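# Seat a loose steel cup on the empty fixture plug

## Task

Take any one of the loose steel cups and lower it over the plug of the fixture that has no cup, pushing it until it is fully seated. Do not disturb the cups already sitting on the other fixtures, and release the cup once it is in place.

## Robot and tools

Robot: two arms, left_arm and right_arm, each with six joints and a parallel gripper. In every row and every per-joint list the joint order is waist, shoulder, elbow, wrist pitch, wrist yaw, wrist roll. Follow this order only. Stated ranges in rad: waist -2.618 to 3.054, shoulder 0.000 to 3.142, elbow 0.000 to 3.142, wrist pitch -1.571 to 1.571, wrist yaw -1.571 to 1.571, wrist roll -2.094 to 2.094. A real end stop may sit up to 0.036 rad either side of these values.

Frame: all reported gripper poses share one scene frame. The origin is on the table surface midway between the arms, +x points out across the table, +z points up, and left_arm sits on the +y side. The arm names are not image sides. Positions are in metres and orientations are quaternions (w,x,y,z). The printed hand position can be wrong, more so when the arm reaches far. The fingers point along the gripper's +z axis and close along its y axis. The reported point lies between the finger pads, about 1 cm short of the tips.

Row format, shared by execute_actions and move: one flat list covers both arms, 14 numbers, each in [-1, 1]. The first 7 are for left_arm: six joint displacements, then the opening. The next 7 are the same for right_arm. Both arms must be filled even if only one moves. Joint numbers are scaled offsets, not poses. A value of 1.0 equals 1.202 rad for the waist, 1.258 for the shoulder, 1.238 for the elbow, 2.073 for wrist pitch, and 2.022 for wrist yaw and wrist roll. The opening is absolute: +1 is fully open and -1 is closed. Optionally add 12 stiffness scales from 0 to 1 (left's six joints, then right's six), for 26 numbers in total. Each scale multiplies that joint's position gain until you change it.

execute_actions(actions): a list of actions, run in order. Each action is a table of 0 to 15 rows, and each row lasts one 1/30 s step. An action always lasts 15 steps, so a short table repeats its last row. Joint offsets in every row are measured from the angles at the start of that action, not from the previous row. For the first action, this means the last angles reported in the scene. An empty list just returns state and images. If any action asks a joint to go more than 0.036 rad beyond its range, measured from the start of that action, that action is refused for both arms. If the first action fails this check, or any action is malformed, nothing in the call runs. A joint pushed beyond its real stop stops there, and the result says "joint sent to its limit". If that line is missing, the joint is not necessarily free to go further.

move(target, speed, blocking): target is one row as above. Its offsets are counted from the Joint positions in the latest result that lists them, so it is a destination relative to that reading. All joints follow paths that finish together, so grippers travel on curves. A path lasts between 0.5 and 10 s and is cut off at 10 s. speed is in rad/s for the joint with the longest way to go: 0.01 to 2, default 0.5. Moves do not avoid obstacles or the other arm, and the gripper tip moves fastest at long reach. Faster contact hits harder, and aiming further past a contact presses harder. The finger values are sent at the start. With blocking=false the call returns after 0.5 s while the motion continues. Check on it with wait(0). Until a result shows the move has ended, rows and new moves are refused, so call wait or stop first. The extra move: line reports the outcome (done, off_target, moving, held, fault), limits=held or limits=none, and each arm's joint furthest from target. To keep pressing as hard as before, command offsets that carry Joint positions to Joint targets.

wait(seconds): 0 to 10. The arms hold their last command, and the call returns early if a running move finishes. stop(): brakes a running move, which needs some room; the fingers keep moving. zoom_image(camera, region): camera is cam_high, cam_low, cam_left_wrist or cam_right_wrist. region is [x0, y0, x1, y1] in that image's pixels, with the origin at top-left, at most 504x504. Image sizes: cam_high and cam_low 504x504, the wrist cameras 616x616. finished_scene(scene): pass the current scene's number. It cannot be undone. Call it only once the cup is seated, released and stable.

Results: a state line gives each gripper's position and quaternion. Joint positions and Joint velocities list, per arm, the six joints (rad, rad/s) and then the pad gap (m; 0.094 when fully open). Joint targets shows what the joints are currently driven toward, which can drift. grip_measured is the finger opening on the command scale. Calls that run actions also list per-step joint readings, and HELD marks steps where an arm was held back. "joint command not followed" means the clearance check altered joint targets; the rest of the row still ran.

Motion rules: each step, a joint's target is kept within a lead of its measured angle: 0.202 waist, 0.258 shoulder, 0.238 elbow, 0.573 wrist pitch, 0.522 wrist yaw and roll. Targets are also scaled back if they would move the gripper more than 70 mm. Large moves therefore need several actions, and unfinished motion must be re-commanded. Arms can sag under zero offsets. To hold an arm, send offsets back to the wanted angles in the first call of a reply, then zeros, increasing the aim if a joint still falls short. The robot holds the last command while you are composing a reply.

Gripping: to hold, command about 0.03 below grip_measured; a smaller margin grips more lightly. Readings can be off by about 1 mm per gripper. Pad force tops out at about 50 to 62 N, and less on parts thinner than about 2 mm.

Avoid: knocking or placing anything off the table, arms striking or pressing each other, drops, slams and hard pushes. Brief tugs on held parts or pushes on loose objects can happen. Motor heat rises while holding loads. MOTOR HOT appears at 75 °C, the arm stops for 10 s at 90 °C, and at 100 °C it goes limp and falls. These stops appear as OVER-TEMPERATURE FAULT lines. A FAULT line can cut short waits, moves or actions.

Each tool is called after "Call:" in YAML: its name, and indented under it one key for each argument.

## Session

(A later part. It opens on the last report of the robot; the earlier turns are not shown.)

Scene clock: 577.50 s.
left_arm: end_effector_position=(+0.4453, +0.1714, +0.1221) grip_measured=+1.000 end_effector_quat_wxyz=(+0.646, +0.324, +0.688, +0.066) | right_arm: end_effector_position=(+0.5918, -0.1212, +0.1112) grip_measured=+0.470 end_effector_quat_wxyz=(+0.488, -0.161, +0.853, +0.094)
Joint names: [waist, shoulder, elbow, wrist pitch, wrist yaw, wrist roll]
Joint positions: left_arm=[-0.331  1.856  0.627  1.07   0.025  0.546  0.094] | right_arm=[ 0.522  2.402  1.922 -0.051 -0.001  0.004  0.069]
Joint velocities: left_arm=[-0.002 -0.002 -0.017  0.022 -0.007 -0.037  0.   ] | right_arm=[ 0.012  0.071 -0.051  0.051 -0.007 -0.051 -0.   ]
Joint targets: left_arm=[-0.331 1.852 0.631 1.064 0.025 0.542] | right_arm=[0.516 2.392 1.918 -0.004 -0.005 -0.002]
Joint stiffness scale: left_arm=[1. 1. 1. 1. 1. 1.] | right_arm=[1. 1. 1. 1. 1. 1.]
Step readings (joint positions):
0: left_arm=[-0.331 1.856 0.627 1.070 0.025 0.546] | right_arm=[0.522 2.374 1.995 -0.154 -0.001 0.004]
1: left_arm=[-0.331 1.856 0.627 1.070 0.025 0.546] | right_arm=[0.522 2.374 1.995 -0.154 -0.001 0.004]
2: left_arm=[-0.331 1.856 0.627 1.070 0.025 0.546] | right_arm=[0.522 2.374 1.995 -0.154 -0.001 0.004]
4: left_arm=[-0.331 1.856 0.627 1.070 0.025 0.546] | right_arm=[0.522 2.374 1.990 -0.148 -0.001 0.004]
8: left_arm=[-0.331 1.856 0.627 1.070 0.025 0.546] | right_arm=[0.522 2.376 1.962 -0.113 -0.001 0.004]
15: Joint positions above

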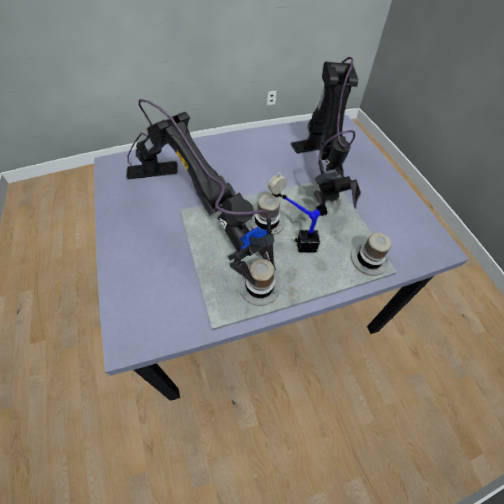

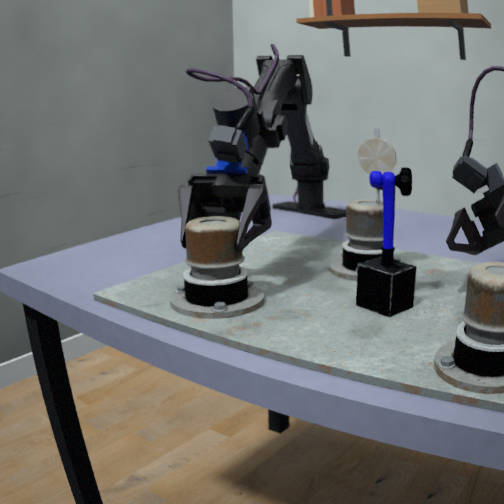

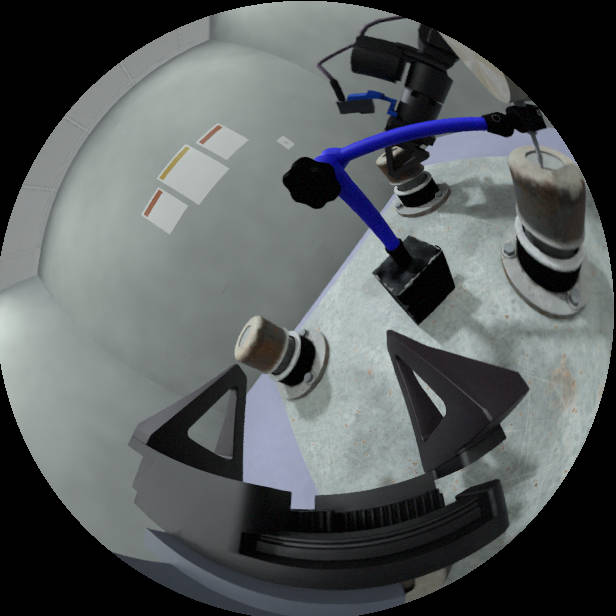

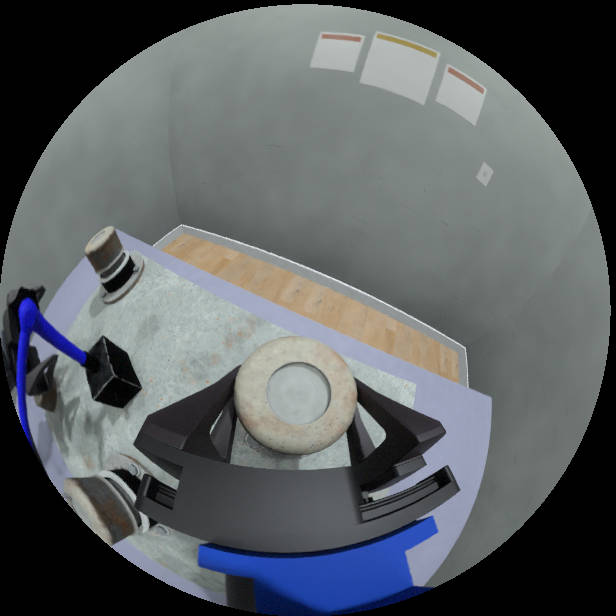

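Call:
execute_actions:
  actions: []

Call:
zoom_image:
  camera: "cam_low"
  region: [140, 170, 300, 330]

Scene clock: 587.33 s.
left_arm: end_effector_position=(+0.4453, +0.1714, +0.1221) grip_measured=+1.000 end_effector_quat_wxyz=(+0.646, +0.324, +0.688, +0.066) | right_arm: end_effector_position=(+0.5919, -0.1211, +0.1100) grip_measured=+0.470 end_effector_quat_wxyz=(+0.489, -0.161, +0.852, +0.094)
Joint names: [waist, shoulder, elbow, wrist pitch, wrist yaw, wrist roll]
Joint positions: left_arm=[-0.331  1.856  0.627  1.07   0.025  0.546  0.094] | right_arm=[ 0.522  2.403  1.92  -0.046 -0.001  0.004  0.069]
Joint velocities: left_arm=[-0.002  0.002 -0.007 -0.022  0.022 -0.051  0.   ] | right_arm=[ 0.002  0.012 -0.017  0.007 -0.037  0.007  0.   ]
Joint targets: left_arm=[-0.331 1.852 0.631 1.064 0.025 0.542] | right_arm=[0.516 2.391 1.918 -0.004 -0.005 -0.002]
Joint stiffness scale: left_arm=[1. 1. 1. 1. 1. 1.] | right_arm=[1. 1. 1. 1. 1. 1.]

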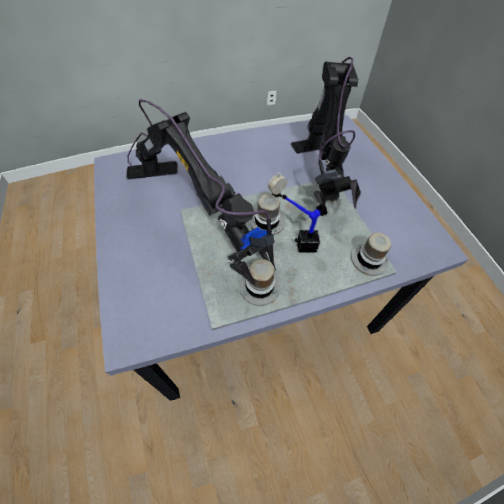

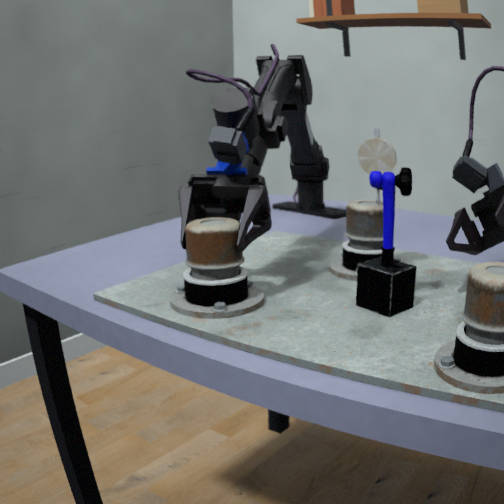

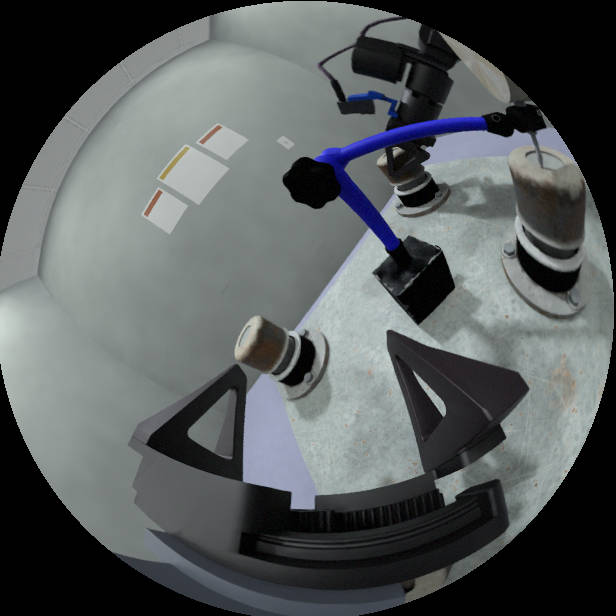

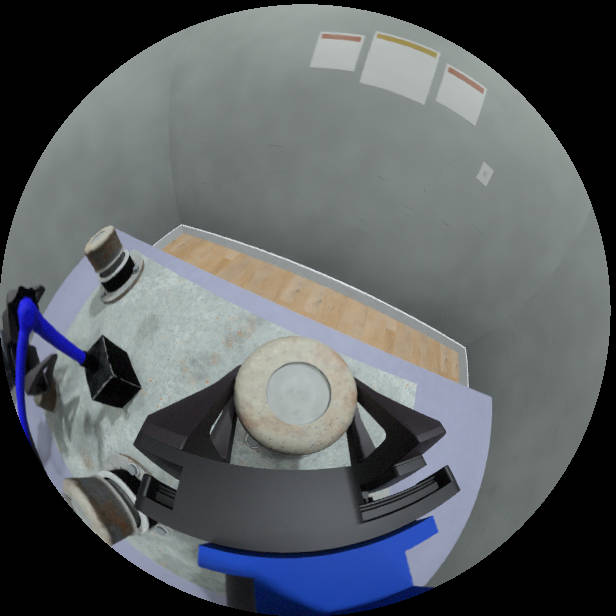

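Region (140, 170, 300, 330) of cam_low's 504x504 image, scaled by 3.150, with more detail than that image has.

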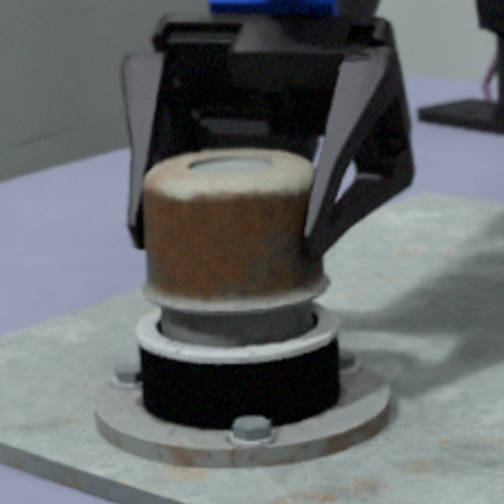

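Call:
execute_actions:
  actions:
    - [[0,-0.003,0.003,-0.003,0,-0.002,1,-0.005,-0.009,-0.001,0.018,-0.002,-0.003,0.435],[0,-0.003,0.003,-0.003,0,-0.002,1,-0.004,-0.009,0.0,0.015,-0.002,-0.003,0.435],[0,-0.003,0.003,-0.003,0,-0.002,1,-0.003,-0.009,0.001,0.012,-0.001,-0.002,0.44],[0,-0.003,0.003,-0.003,0,-0.002,1,-0.002,-0.008,0.002,0.009,-0.001,-0.002,0.445],[0,-0.003,0.003,-0.003,0,-0.002,1,-0.001,-0.008,0.003,0.006,0,-0.001,0.455],[0,-0.003,0.003,-0.003,0,-0.002,1,0,-0.008,0.004,0.004,0,-0.001,0.465],[0,-0.003,0.003,-0.003,0,-0.002,1,0,-0.008,0.005,0.002,0,0,0.48],[0,-0.003,0.003,-0.003,0,-0.002,1,0,-0.008,0.006,0.001,0,0,0.50],[0,-0.003,0.003,-0.003,0,-0.002,1,0,-0.008,0.0065,0,0,0,0.53],[0,-0.003,0.003,-0.003,0,-0.002,1,0,-0.008,0.0065,0,0,0,0.57],[0,-0.003,0.003,-0.003,0,-0.002,1,0,-0.008,0.0065,0,0,0,0.62],[0,-0.003,0.003,-0.003,0,-0.002,1,0,-0.008,0.0065,0,0,0,0.68],[0,-0.003,0.003,-0.003,0,-0.002,1,0,-0.008,0.0065,0,0,0,0.74],[0,-0.003,0.003,-0.003,0,-0.002,1,0,-0.008,0.0065,0,0,0,0.80],[0,-0.003,0.003,-0.003,0,-0.002,1,0,-0.008,0.0065,0,0,0,0.85]]

Call:
zoom_image:
  camera: "cam_low"
  region: [140, 170, 300, 330]

Scene clock: 598.33 s.
left_arm: end_effector_position=(+0.4453, +0.1714, +0.1221) grip_measured=+1.000 end_effector_quat_wxyz=(+0.646, +0.324, +0.688, +0.066) | right_arm: end_effector_position=(+0.5917, -0.1212, +0.1095) grip_measured=+0.825 end_effector_quat_wxyz=(+0.488, -0.161, +0.853, +0.094)
Joint names: [waist, shoulder, elbow, wrist pitch, wrist yaw, wrist roll]
Joint positions: left_arm=[-0.331  1.856  0.627  1.07   0.025  0.546  0.094] | right_arm=[ 0.522  2.403  1.92  -0.047 -0.001  0.004  0.086]
Joint velocities: left_arm=[-0.017  0.002  0.012 -0.022 -0.037  0.037  0.   ] | right_arm=[-0.007 -0.017  0.002 -0.037 -0.037 -0.022  0.044]
Joint targets: left_arm=[-0.331 1.852 0.631 1.064 0.025 0.542] | right_arm=[0.522 2.393 1.928 -0.046 -0.001 0.004]
Joint stiffness scale: left_arm=[1. 1. 1. 1. 1. 1.] | right_arm=[1. 1. 1. 1. 1. 1.]
Step readings (joint positions):
0: left_arm=[-0.331 1.856 0.627 1.070 0.025 0.546] | right_arm=[0.522 2.403 1.920 -0.046 -0.001 0.004]
1: left_arm=[-0.331 1.856 0.627 1.070 0.025 0.546] | right_arm=[0.522 2.403 1.920 -0.046 -0.001 0.004]
2: left_arm=[-0.331 1.856 0.627 1.070 0.025 0.546] | right_arm=[0.522 2.403 1.920 -0.046 -0.001 0.004]
4: left_arm=[-0.331 1.856 0.627 1.070 0.025 0.546] | right_arm=[0.522 2.403 1.920 -0.046 -0.001 0.004]
8: left_arm=[-0.331 1.856 0.627 1.070 0.025 0.546] | right_arm=[0.522 2.403 1.920 -0.047 -0.001 0.004]
15: Joint positions above

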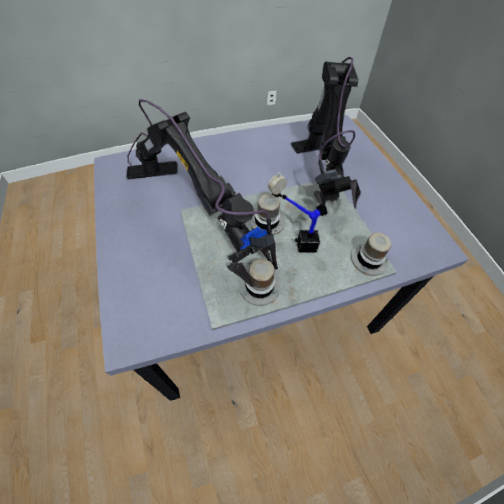

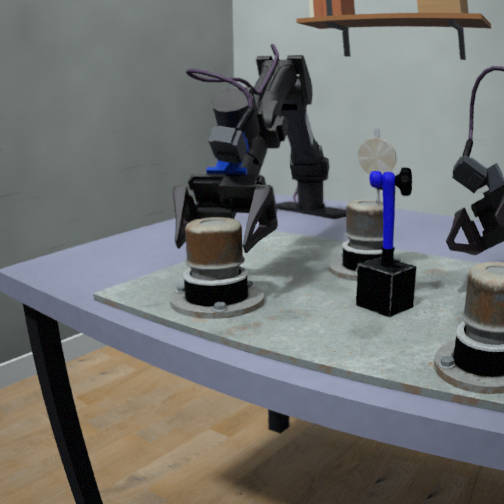

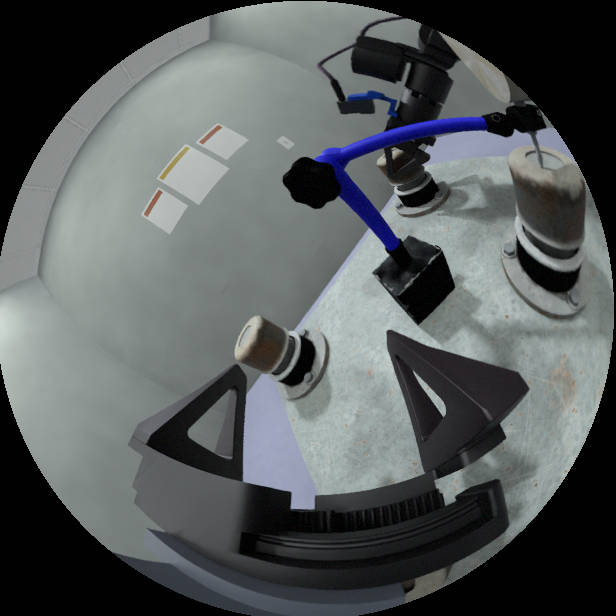

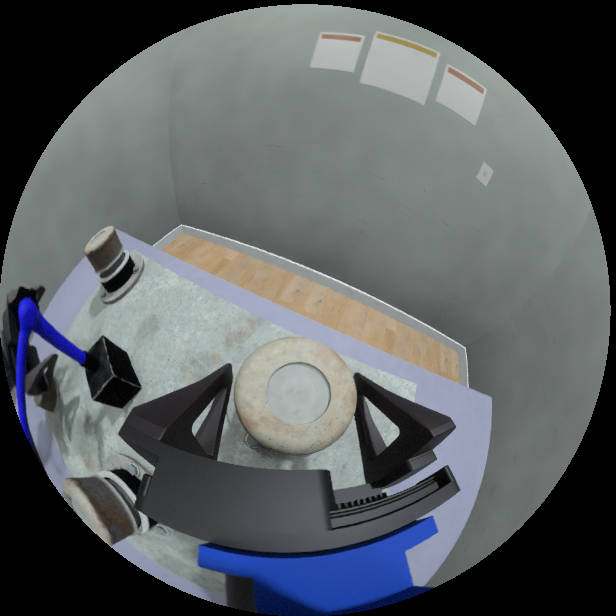

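Region (140, 170, 300, 330) of cam_low's 504x504 image, scaled by 3.150, with more detail than that image has.

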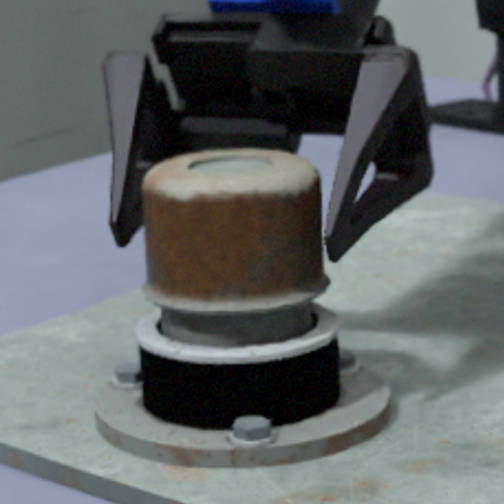

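Call:
zoom_image:
  camera: "cam_low"
  region: [310, 180, 430, 300]

Call:
zoom_image:
  camera: "cam_low"
  region: [344, 240, 504, 400]

Call:
zoom_image:
  camera: "cam_right_wrist"
  region: [210, 310, 390, 490]

Region (310, 180, 430, 300) of cam_low's 504x504 image, scaled by 4.200, with more detail than that image has.

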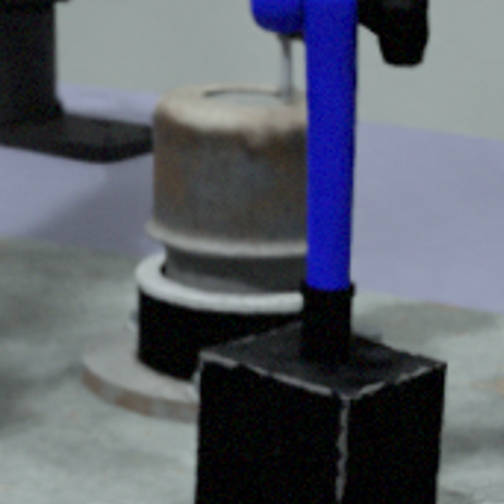

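Region (344, 240, 504, 400) of cam_low's 504x504 image, scaled by 3.150, with more detail than that image has.

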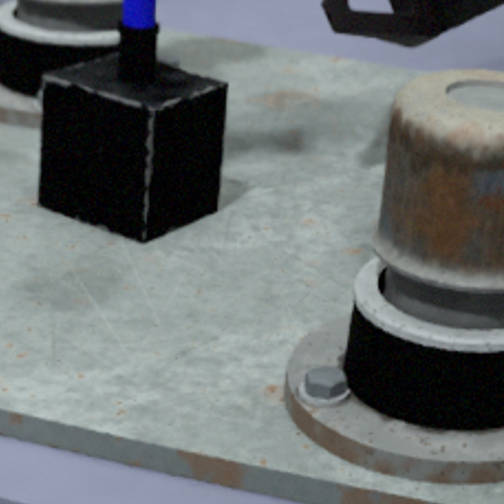

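Region (210, 310, 390, 490) of cam_right_wrist's 616x616 image, scaled by 2.800, with more detail than that image has.

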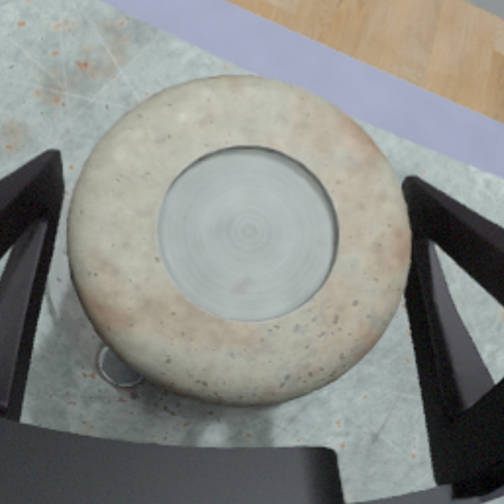

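Call:
execute_actions:
  actions:
    - [[0,-0.003,0.003,-0.003,0,-0.002,1,0,-0.010,0.0065,0,0,0,1],[0,-0.003,0.003,-0.003,0,-0.002,1,0,-0.014,0.0065,0,0,0,1],[0,-0.003,0.003,-0.003,0,-0.002,1,0,-0.020,0.0065,0,0,0,1],[0,-0.003,0.003,-0.003,0,-0.002,1,0,-0.028,0.0065,0,0,0,1],[0,-0.003,0.003,-0.003,0,-0.002,1,0,-0.038,0.0065,0,0,0,1],[0,-0.003,0.003,-0.003,0,-0.002,1,0,-0.049,0.0065,0,0,0,1],[0,-0.003,0.003,-0.003,0,-0.002,1,0,-0.061,0.0065,0,0,0,1],[0,-0.003,0.003,-0.003,0,-0.002,1,0,-0.073,0.0065,0,0,0,1],[0,-0.003,0.003,-0.003,0,-0.002,1,0,-0.084,0.0065,0,0,0,1],[0,-0.003,0.003,-0.003,0,-0.002,1,0,-0.094,0.0065,0,0,0,1],[0,-0.003,0.003,-0.003,0,-0.002,1,0,-0.102,0.0065,0,0,0,1],[0,-0.003,0.003,-0.003,0,-0.002,1,0,-0.108,0.0065,0,0,0,1],[0,-0.003,0.003,-0.003,0,-0.002,1,0,-0.112,0.0065,0,0,0,1],[0,-0.003,0.003,-0.003,0,-0.002,1,0,-0.114,0.0065,0,0,0,1],[0,-0.003,0.003,-0.003,0,-0.002,1,0,-0.115,0.0065,0,0,0,1]]

Call:
zoom_image:
  camera: "cam_low"
  region: [140, 170, 300, 330]

Scene clock: 610.57 s.
left_arm: end_effector_position=(+0.4453, +0.1714, +0.1221) grip_measured=+1.000 end_effector_quat_wxyz=(+0.646, +0.324, +0.688, +0.066) | right_arm: end_effector_position=(+0.5883, -0.1226, +0.1837) grip_measured=+1.000 end_effector_quat_wxyz=(+0.534, -0.156, +0.824, +0.103)
Joint names: [waist, shoulder, elbow, wrist pitch, wrist yaw, wrist roll]
Joint positions: left_arm=[-0.331  1.856  0.627  1.07   0.025  0.546  0.094] | right_arm=[ 0.522  2.289  1.92  -0.051 -0.001  0.004  0.094]
Joint velocities: left_arm=[ 0.007  0.002  0.007  0.007  0.007 -0.051  0.   ] | right_arm=[-0.002 -0.349 -0.022  0.154  0.007  0.037  0.   ]
Joint targets: left_arm=[-0.331 1.852 0.631 1.064 0.025 0.542] | right_arm=[0.522 2.259 1.928 -0.048 -0.001 0.004]
Joint stiffness scale: left_arm=[1. 1. 1. 1. 1. 1.] | right_arm=[1. 1. 1. 1. 1. 1.]
Step readings (joint positions):
0: left_arm=[-0.331 1.856 0.627 1.070 0.025 0.546] | right_arm=[0.522 2.403 1.920 -0.047 -0.001 0.004]
1: left_arm=[-0.331 1.856 0.627 1.070 0.025 0.546] | right_arm=[0.522 2.403 1.920 -0.047 -0.001 0.004]
2: left_arm=[-0.331 1.856 0.627 1.070 0.025 0.546] | right_arm=[0.522 2.403 1.920 -0.047 -0.001 0.004]
4: left_arm=[-0.331 1.856 0.627 1.070 0.025 0.546] | right_arm=[0.522 2.403 1.920 -0.047 -0.001 0.004]
8: left_arm=[-0.331 1.856 0.627 1.070 0.025 0.546] | right_arm=[0.522 2.387 1.920 -0.054 -0.001 0.004]
15: Joint positions above

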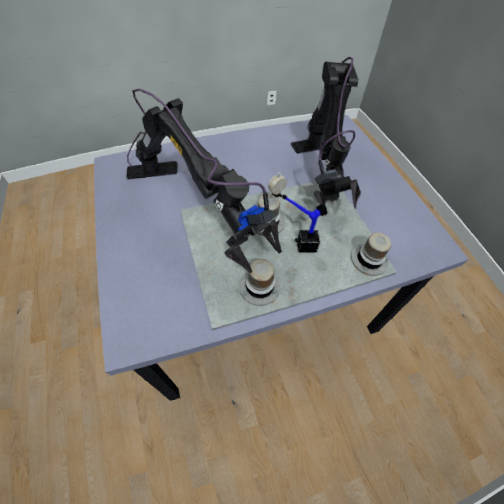

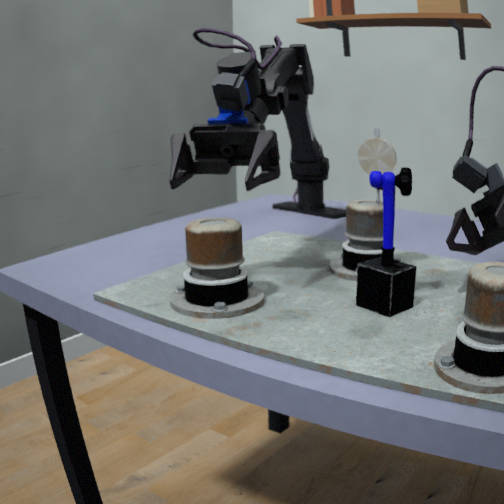

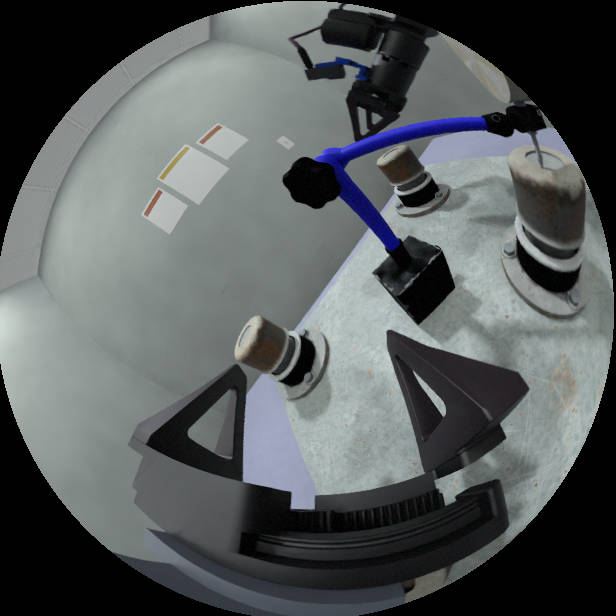

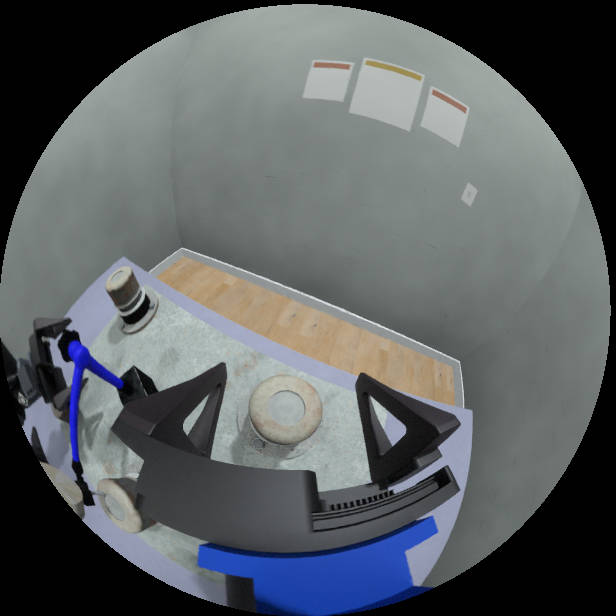

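Region (140, 170, 300, 330) of cam_low's 504x504 image, scaled by 3.150, with more detail than that image has.

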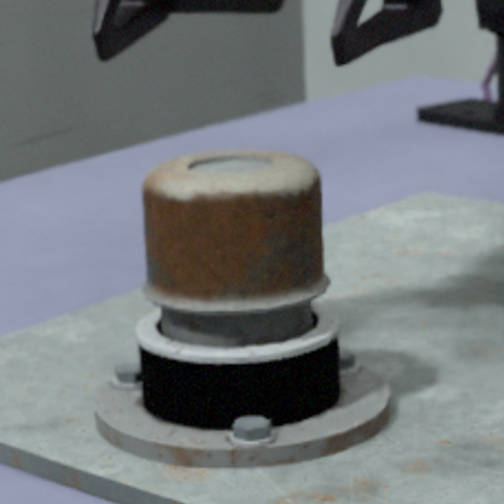

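Call:
zoom_image:
  camera: "cam_low"
  region: [175, 205, 255, 285]

Call:
zoom_image:
  camera: "cam_high"
  region: [230, 220, 410, 320]

Region (175, 205, 255, 285) of cam_low's 504x504 image, scaled by 6.300, with more detail than that image has.

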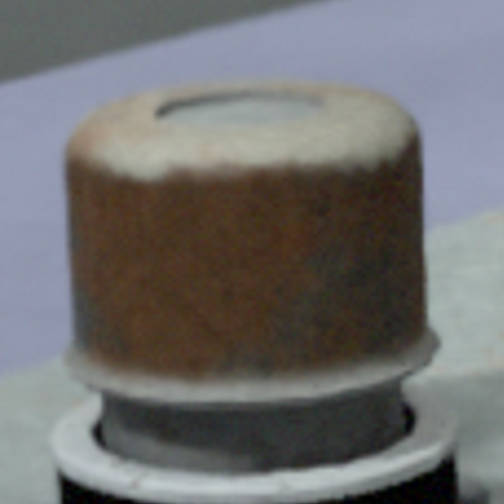

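Region (230, 220, 410, 320) of cam_high's 504x504 image, scaled by 2.800, with more detail than that image has.

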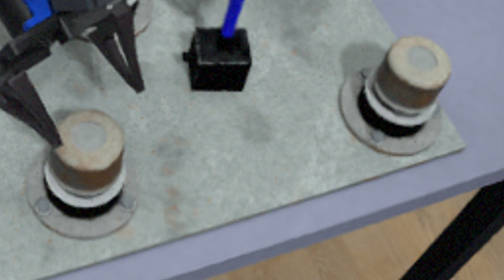

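Call:
finished_scene:
  scene: 2

The scene is finished: the task was done.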